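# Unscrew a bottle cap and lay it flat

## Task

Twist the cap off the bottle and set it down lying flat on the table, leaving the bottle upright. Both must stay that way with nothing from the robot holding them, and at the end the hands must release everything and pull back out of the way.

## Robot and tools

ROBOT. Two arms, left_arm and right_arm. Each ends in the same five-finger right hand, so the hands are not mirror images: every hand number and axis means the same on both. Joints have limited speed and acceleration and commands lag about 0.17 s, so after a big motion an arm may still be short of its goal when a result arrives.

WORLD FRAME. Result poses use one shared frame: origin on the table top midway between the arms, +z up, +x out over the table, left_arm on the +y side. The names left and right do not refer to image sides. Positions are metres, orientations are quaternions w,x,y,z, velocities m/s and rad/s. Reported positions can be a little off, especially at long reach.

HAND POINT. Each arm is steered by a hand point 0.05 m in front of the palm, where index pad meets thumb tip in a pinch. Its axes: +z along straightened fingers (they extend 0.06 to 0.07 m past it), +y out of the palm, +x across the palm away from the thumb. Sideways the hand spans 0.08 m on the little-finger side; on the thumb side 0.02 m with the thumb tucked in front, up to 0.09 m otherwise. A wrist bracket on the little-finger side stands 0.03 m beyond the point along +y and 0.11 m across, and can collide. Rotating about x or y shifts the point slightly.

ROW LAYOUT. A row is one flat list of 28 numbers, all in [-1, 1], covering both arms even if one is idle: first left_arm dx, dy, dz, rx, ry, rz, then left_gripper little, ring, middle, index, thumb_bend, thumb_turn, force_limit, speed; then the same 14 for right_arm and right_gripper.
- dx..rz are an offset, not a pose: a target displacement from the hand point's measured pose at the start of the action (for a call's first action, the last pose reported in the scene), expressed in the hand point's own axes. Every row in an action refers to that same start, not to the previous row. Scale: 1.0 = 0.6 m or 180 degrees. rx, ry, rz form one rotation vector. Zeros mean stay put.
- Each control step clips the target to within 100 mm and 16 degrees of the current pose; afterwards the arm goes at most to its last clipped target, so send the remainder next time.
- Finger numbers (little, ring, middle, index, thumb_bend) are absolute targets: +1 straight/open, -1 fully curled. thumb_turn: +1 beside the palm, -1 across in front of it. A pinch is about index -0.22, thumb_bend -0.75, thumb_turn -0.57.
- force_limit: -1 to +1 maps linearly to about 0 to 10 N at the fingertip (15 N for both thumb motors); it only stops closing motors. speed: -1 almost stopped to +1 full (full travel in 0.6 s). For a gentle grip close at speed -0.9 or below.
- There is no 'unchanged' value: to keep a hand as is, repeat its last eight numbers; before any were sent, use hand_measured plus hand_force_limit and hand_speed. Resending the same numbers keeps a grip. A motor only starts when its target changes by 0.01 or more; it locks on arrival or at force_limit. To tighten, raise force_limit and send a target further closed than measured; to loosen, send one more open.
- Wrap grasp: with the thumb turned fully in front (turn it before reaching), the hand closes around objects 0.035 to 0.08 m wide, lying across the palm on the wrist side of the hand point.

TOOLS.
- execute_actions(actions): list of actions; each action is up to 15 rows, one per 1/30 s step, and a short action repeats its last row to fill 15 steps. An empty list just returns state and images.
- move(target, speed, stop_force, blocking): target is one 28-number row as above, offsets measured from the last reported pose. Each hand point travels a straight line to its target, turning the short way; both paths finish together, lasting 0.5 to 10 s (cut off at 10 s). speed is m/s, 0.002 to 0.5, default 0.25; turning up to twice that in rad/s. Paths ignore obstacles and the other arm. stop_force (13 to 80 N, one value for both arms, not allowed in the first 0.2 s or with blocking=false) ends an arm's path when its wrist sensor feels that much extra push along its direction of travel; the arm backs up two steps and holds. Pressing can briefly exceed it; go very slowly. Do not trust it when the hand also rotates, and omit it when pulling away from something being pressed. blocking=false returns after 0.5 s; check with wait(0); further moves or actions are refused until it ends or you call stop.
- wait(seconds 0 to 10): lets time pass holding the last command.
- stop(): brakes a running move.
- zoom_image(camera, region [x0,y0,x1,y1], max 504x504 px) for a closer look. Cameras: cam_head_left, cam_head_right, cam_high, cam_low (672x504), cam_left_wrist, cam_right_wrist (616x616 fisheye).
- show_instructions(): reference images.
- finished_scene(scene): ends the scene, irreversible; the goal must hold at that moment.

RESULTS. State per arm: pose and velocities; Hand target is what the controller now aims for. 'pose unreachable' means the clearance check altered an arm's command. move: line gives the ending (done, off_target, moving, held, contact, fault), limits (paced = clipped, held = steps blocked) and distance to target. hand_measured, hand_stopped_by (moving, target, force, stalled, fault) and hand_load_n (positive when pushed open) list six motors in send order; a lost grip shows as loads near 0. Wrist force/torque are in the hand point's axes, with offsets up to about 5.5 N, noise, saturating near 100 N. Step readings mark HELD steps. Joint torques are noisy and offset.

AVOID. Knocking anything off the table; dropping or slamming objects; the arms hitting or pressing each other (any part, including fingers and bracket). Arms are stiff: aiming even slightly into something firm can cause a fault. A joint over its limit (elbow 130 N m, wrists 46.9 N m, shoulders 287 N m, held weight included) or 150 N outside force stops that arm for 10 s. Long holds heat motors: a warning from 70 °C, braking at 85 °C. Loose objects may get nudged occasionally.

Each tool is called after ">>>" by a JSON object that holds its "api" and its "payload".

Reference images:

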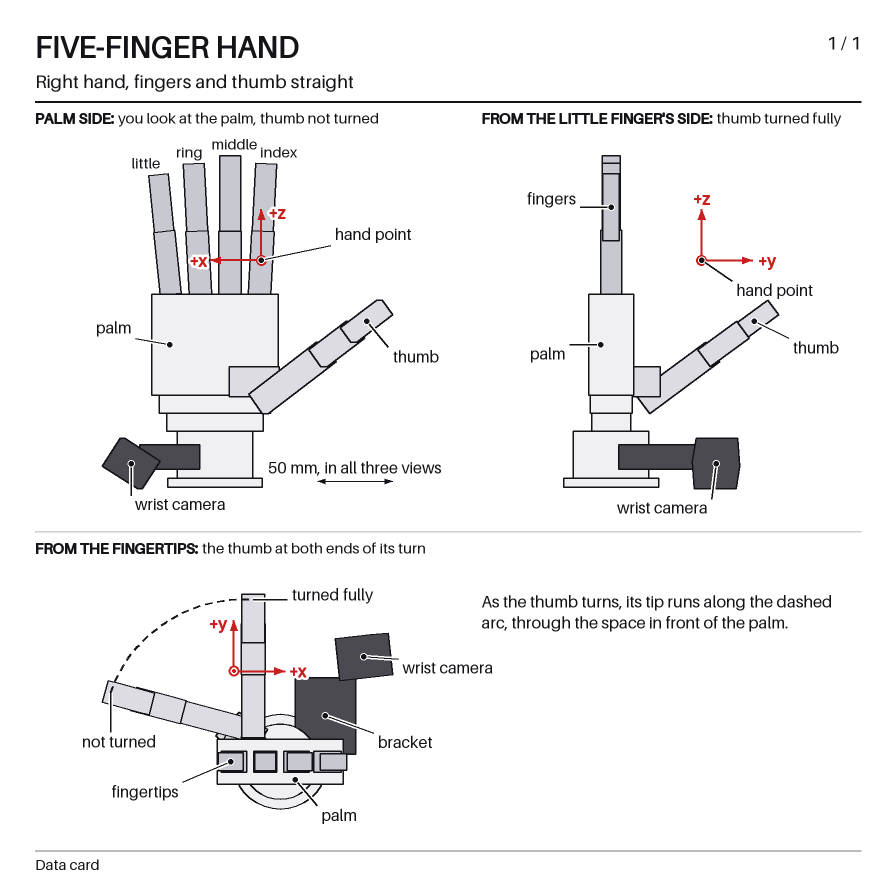

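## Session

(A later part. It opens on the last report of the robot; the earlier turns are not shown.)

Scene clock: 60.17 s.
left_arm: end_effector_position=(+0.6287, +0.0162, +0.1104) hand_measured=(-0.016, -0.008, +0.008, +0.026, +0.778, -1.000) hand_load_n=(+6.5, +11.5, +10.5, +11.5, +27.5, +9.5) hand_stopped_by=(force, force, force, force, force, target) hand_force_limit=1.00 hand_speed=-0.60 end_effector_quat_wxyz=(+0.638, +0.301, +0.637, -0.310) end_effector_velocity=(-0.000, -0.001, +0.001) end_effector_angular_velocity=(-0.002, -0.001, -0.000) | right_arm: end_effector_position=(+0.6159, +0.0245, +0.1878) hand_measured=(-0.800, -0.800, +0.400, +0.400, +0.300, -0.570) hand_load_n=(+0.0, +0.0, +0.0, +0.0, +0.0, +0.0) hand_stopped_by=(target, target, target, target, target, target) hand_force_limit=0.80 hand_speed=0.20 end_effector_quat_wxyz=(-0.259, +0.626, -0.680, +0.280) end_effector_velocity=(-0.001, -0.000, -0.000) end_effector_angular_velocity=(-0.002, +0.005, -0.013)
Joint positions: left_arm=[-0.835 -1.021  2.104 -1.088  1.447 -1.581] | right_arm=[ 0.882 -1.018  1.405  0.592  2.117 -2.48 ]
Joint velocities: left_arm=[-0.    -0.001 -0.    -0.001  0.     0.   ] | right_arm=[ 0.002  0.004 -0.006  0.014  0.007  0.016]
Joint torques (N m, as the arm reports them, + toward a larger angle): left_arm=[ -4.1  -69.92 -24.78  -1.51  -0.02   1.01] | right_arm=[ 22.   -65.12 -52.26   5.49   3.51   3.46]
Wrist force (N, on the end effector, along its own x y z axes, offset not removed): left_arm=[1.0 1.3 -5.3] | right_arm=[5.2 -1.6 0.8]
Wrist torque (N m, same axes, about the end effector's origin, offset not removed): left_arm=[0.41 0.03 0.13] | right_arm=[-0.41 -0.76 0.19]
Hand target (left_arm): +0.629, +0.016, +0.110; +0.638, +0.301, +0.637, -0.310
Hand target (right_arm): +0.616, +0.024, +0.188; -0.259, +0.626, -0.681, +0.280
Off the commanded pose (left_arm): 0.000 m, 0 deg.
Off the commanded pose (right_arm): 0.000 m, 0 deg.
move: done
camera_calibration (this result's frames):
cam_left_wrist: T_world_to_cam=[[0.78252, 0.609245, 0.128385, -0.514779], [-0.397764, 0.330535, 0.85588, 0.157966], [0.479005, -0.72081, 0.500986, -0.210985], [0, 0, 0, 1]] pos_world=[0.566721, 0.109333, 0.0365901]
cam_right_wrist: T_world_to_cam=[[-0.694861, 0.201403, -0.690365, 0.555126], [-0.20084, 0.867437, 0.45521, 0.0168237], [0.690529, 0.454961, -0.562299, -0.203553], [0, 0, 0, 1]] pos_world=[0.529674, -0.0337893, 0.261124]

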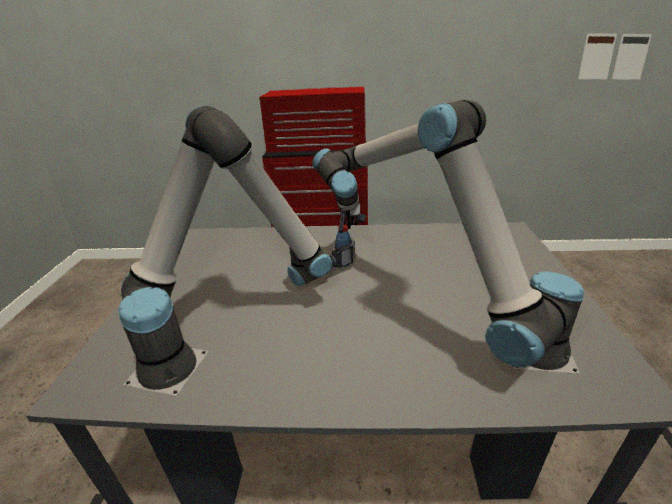

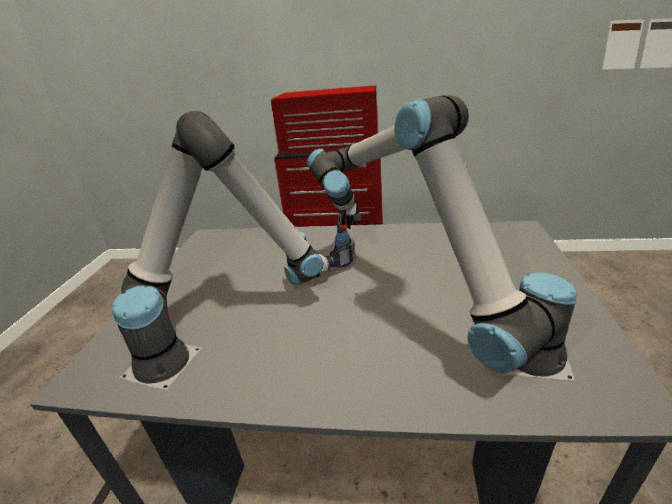

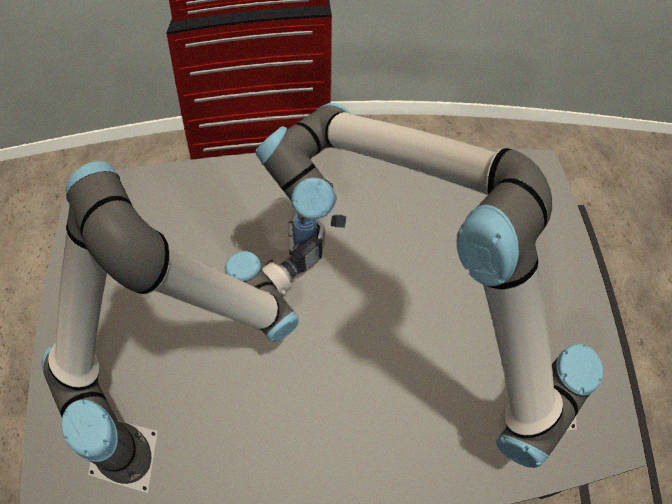

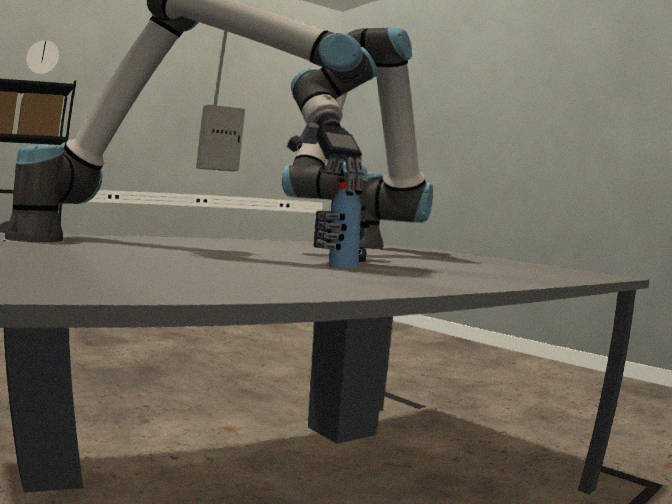

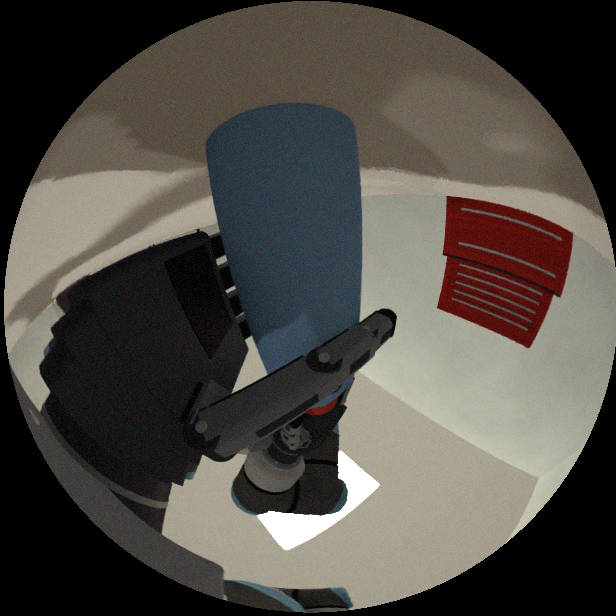

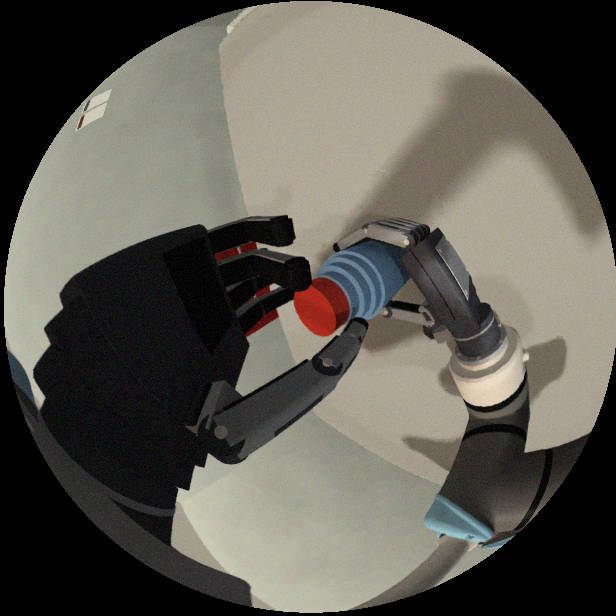

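>>> {"api": "execute_actions", "payload": {"actions": [[[0,0,0,0,0,0, -0.98,-0.98,-0.98,-0.98,-0.98,-1,1,-0.6, 0,0,0,0,0,0, -0.8,-0.8,-0.6,-0.6,-1,-0.57,0.8,-0.6]],[[0,0,0,0,0,0, -0.98,-0.98,-0.98,-0.98,-0.98,-1,1,-0.6, 0,0,0,0,0,0, -0.8,-0.8,-0.6,-0.6,-1,-0.57,0.8,-0.6]]]}}

>>> {"api": "move", "payload": {"target": [0,0,0,0,0,0, -0.98,-0.98,-0.98,-0.98,-0.98,-1,1,-0.6, 0,-0.0012,-0.0012,0,-0.47,-0.473, -0.8,-0.8,-0.6,-0.6,-1,-0.57,0.8,-0.6], "speed": 0.3}}

>>> {"api": "zoom_image", "payload": {"camera": "cam_low", "region": [280,140,420,245]}}

Scene clock: 61.53 s.
left_arm: end_effector_position=(+0.6287, +0.0162, +0.1104) hand_measured=(-0.016, -0.008, +0.008, +0.026, +0.778, -1.000) hand_load_n=(+8.0, +11.0, +8.5, +8.0, +27.5, +9.0) hand_stopped_by=(force, force, force, force, force, target) hand_force_limit=1.00 hand_speed=-0.60 end_effector_quat_wxyz=(+0.638, +0.301, +0.637, -0.310) end_effector_velocity=(-0.000, +0.000, +0.001) end_effector_angular_velocity=(-0.001, -0.001, +0.000) | right_arm: end_effector_position=(+0.6159, +0.0245, +0.1878) hand_measured=(-0.800, -0.800, +0.038, +0.120, +0.086, -0.570) hand_load_n=(+0.0, +0.0, +11.0, +9.5, +13.0, +0.5) hand_stopped_by=(target, target, force, force, force, target) hand_force_limit=0.80 hand_speed=-0.60 end_effector_quat_wxyz=(-0.259, +0.626, -0.680, +0.280) end_effector_velocity=(+0.000, +0.000, +0.001) end_effector_angular_velocity=(+0.001, -0.001, +0.000)
Joint positions: left_arm=[-0.835 -1.021  2.104 -1.088  1.447 -1.581] | right_arm=[ 0.882 -1.018  1.405  0.592  2.117 -2.48 ]
Joint velocities: left_arm=[-0.    -0.001  0.    -0.    -0.     0.   ] | right_arm=[-0.    -0.001 -0.    -0.001 -0.    -0.   ]
Joint torques (N m, as the arm reports them, + toward a larger angle): left_arm=[ -5.6  -62.57 -24.43  -1.97  -0.17   0.97] | right_arm=[ -1.46 -90.94 -33.95   0.04  -3.86  -2.22]
Wrist force (N, on the end effector, along its own x y z axes, offset not removed): left_arm=[-7.0 -3.5 -10.6] | right_arm=[7.6 -3.0 5.8]
Wrist torque (N m, same axes, about the end effector's origin, offset not removed): left_arm=[-0.35 -0.21 -0.13] | right_arm=[0.11 -0.19 0.21]
Hand target (left_arm): +0.629, +0.016, +0.110; +0.638, +0.301, +0.637, -0.310
Hand target (right_arm): +0.616, +0.024, +0.188; -0.259, +0.626, -0.680, +0.280
Off the commanded pose (left_arm): 0.000 m, 0 deg.
Off the commanded pose (right_arm): 0.000 m, 0 deg.
Step readings (end_effector_position; steps 1 to 15: 1st action; 16 to 30: 2nd action):
0: left_arm (+0.6287, +0.0162, +0.1104) | right_arm (+0.6159, +0.0245, +0.1878)
1: left_arm (+0.6287, +0.0162, +0.1104) | right_arm (+0.6159, +0.0245, +0.1878)
2: left_arm (+0.6287, +0.0162, +0.1104) | right_arm (+0.6159, +0.0245, +0.1878)
4: left_arm (+0.6287, +0.0162, +0.1104) | right_arm (+0.6159, +0.0245, +0.1879)
8: left_arm (+0.6287, +0.0162, +0.1104) | right_arm (+0.6159, +0.0246, +0.1879)
15: left_arm (+0.6287, +0.0162, +0.1104) | right_arm (+0.6159, +0.0245, +0.1878)
16: left_arm (+0.6287, +0.0162, +0.1104) | right_arm (+0.6159, +0.0245, +0.1878)
17: left_arm (+0.6287, +0.0162, +0.1104) | right_arm (+0.6159, +0.0245, +0.1878)
19: left_arm (+0.6287, +0.0162, +0.1104) | right_arm (+0.6159, +0.0245, +0.1878)
23: left_arm (+0.6287, +0.0162, +0.1104) | right_arm (+0.6159, +0.0245, +0.1878)
30: end_effector_position above
camera_calibration (this result's frames):
cam_left_wrist: T_world_to_cam=[[0.782519, 0.609246, 0.128383, -0.51478], [-0.397771, 0.330546, 0.855873, 0.157961], [0.479001, -0.720804, 0.500999, -0.210991], [0, 0, 0, 1]] pos_world=[0.566722, 0.109331, 0.0366009]
cam_right_wrist: T_world_to_cam=[[-0.694818, 0.201387, -0.690413, 0.555099], [-0.200814, 0.867485, 0.455131, 0.0168291], [0.69058, 0.454878, -0.562303, -0.203589], [0, 0, 0, 1]] pos_world=[0.529668, -0.0337802, 0.26111]

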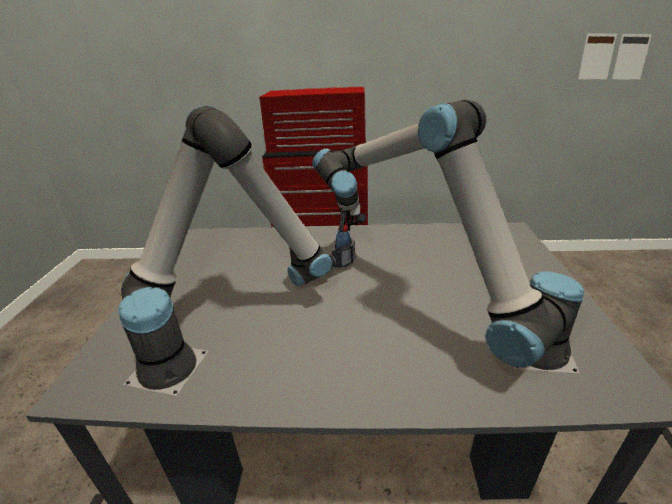

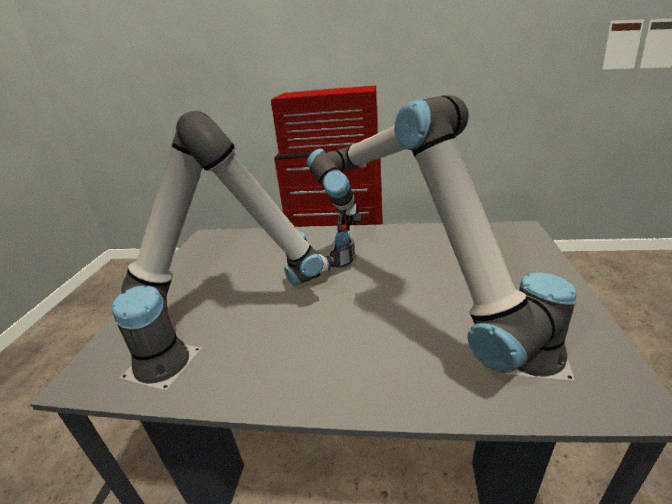

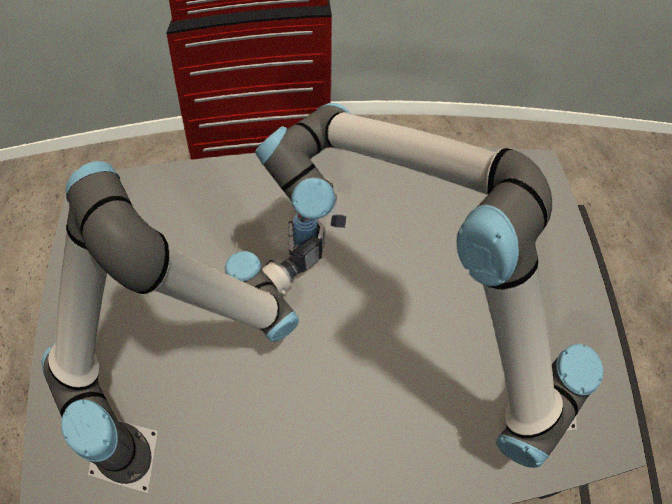

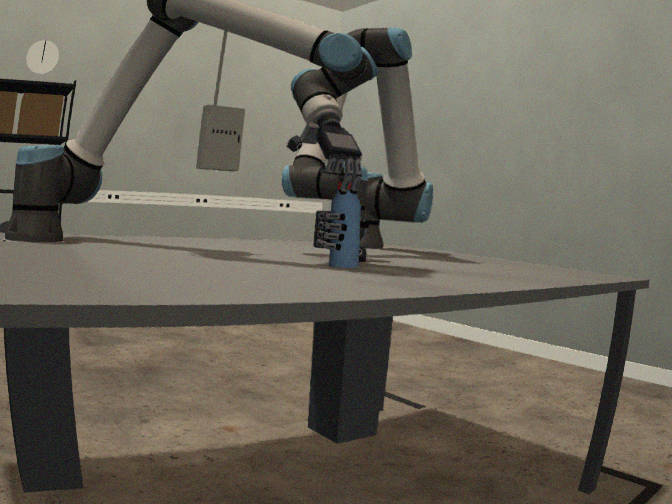

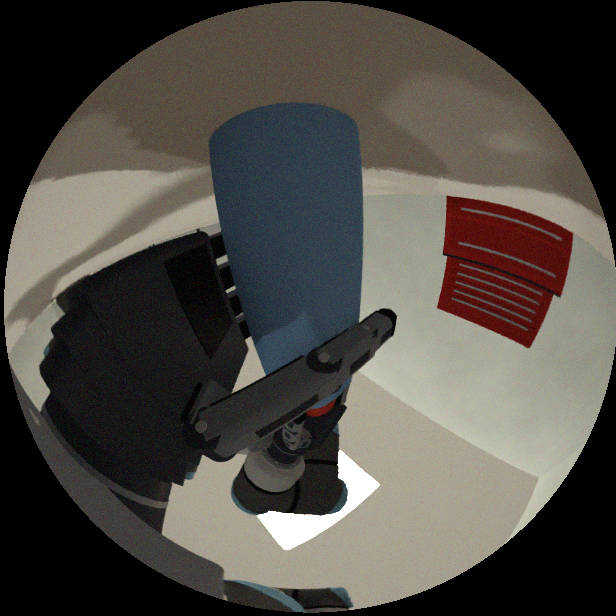

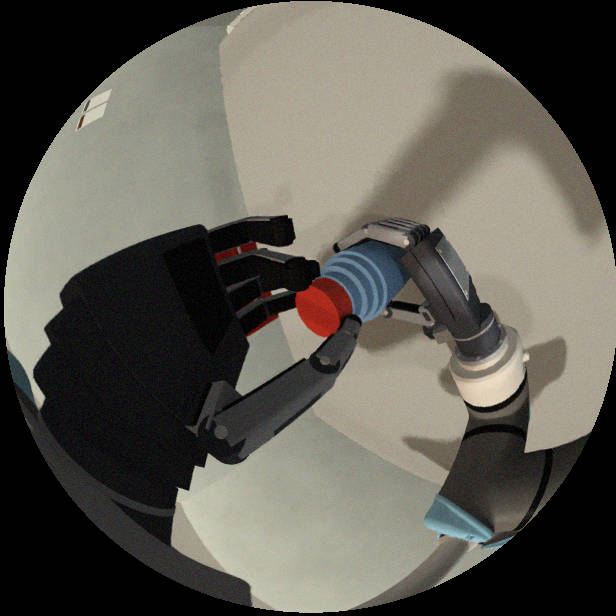

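Scene clock: 65.67 s.
left_arm: end_effector_position=(+0.6286, +0.0162, +0.1104) hand_measured=(-0.018, -0.008, +0.008, +0.026, +0.778, -1.000) hand_load_n=(+0.0, +7.0, +12.0, +17.5, +16.5, +8.5) hand_stopped_by=(force, force, force, force, force, target) hand_force_limit=1.00 hand_speed=-0.60 end_effector_quat_wxyz=(+0.638, +0.301, +0.637, -0.310) end_effector_velocity=(+0.000, -0.001, +0.000) end_effector_angular_velocity=(+0.000, +0.000, -0.000) | right_arm: end_effector_position=(+0.6158, +0.0244, +0.1890) hand_measured=(-0.800, -0.800, +0.036, +0.126, +0.086, -0.570) hand_load_n=(+0.0, +0.0, +0.0, +22.0, +9.5, +4.5) hand_stopped_by=(target, target, force, force, force, target) hand_force_limit=0.80 hand_speed=-0.60 end_effector_quat_wxyz=(-0.373, +0.902, +0.202, -0.083) end_effector_velocity=(+0.000, -0.000, +0.000) end_effector_angular_velocity=(-0.004, +0.002, +0.016)
Joint positions: left_arm=[-0.835 -1.021  2.104 -1.088  1.447 -1.581] | right_arm=[ 0.607 -0.804  1.157  1.183  0.787 -4.664]
Joint velocities: left_arm=[-0.    -0.    -0.001  0.001  0.     0.   ] | right_arm=[ 0.001  0.007 -0.009  0.021  0.002 -0.022]
Joint torques (N m, as the arm reports them, + toward a larger angle): left_arm=[ 20.02 -64.09 -23.19  -1.77  -2.5   -0.66] | right_arm=[  8.29 -65.48 -44.69   8.07   7.99  -4.45]
Wrist force (N, on the end effector, along its own x y z axes, offset not removed): left_arm=[6.5 -10.0 11.5] | right_arm=[6.3 -22.7 7.1]
Wrist torque (N m, same axes, about the end effector's origin, offset not removed): left_arm=[-0.70 0.74 0.33] | right_arm=[-0.33 0.43 0.06]
Hand target (left_arm): +0.629, +0.016, +0.110; +0.638, +0.301, +0.637, -0.310
Hand target (right_arm): +0.616, +0.024, +0.189; -0.373, +0.902, +0.203, -0.084
Off the commanded pose (left_arm): 0.000 m, 0 deg.
Off the commanded pose (right_arm): 0.000 m, 0 deg.
move: done
camera_calibration (this result's frames):
cam_left_wrist: T_world_to_cam=[[0.782541, 0.609217, 0.128387, -0.514768], [-0.397766, 0.330564, 0.855868, 0.157956], [0.478969, -0.72082, 0.501006, -0.210984], [0, 0, 0, 1]] pos_world=[0.566712, 0.10931, 0.0366046]
cam_right_wrist: T_world_to_cam=[[0.173353, -0.700132, -0.69265, 0.0436854], [-0.652874, -0.608253, 0.451425, 0.331417], [-0.737363, 0.373957, -0.56254, 0.678526], [0, 0, 0, 1]] pos_world=[0.709121, -0.0215686, 0.262347]

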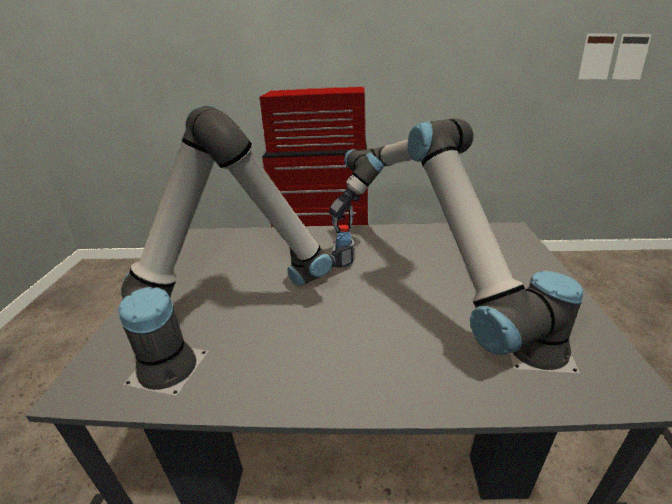

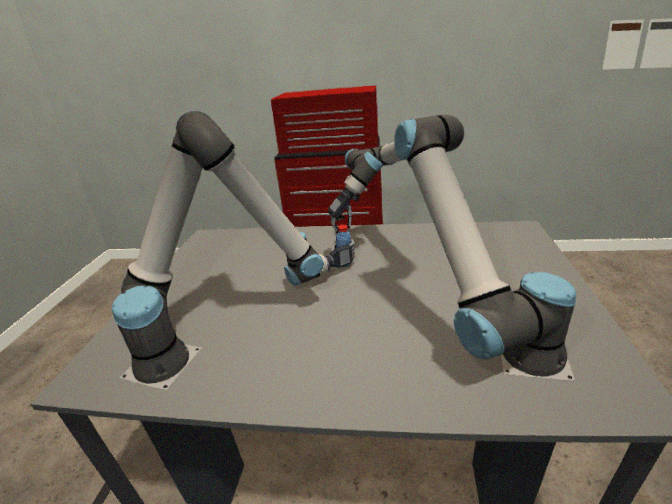

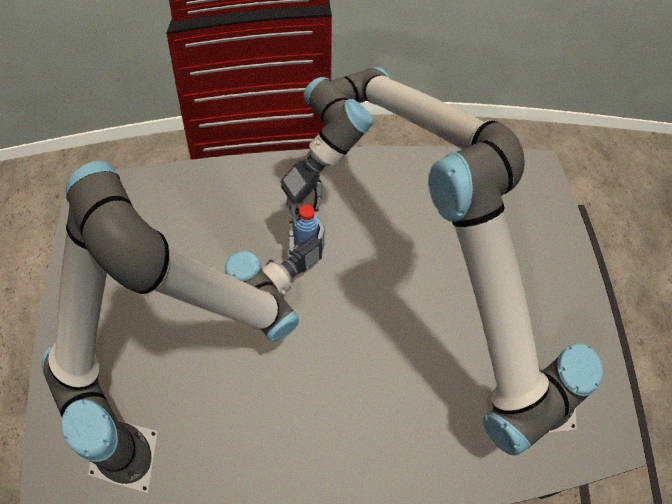

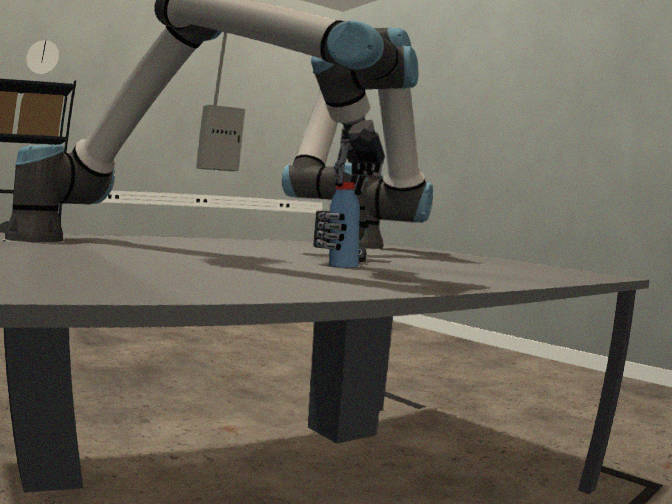

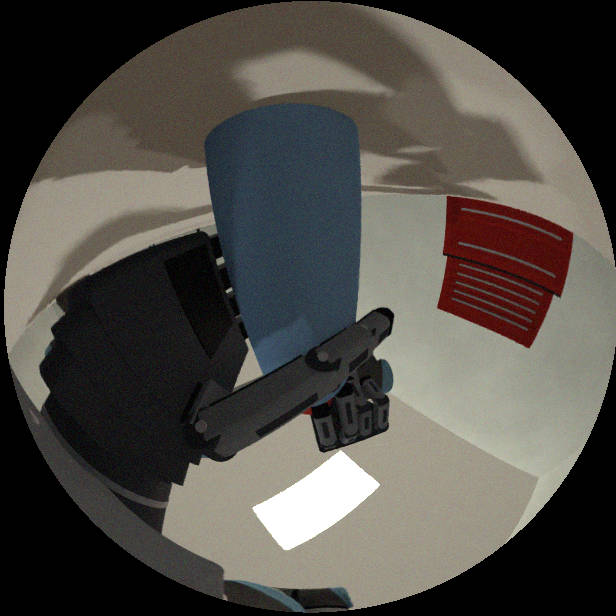

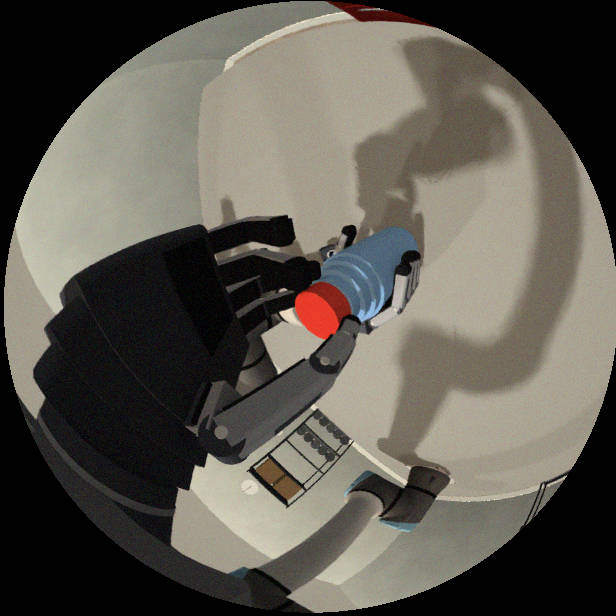

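Region (280, 140, 420, 245) of cam_low's 672x504 image, scaled by 3.600, with more detail than that image has; it fills the top 378 rows of this view, and the rest is white.

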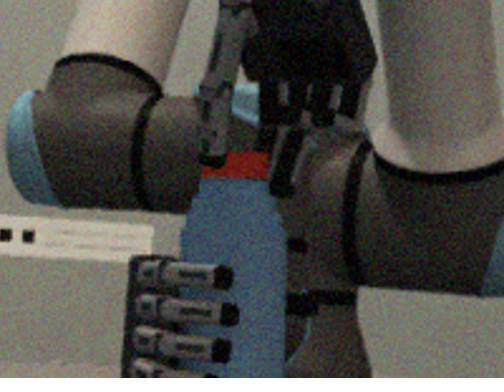

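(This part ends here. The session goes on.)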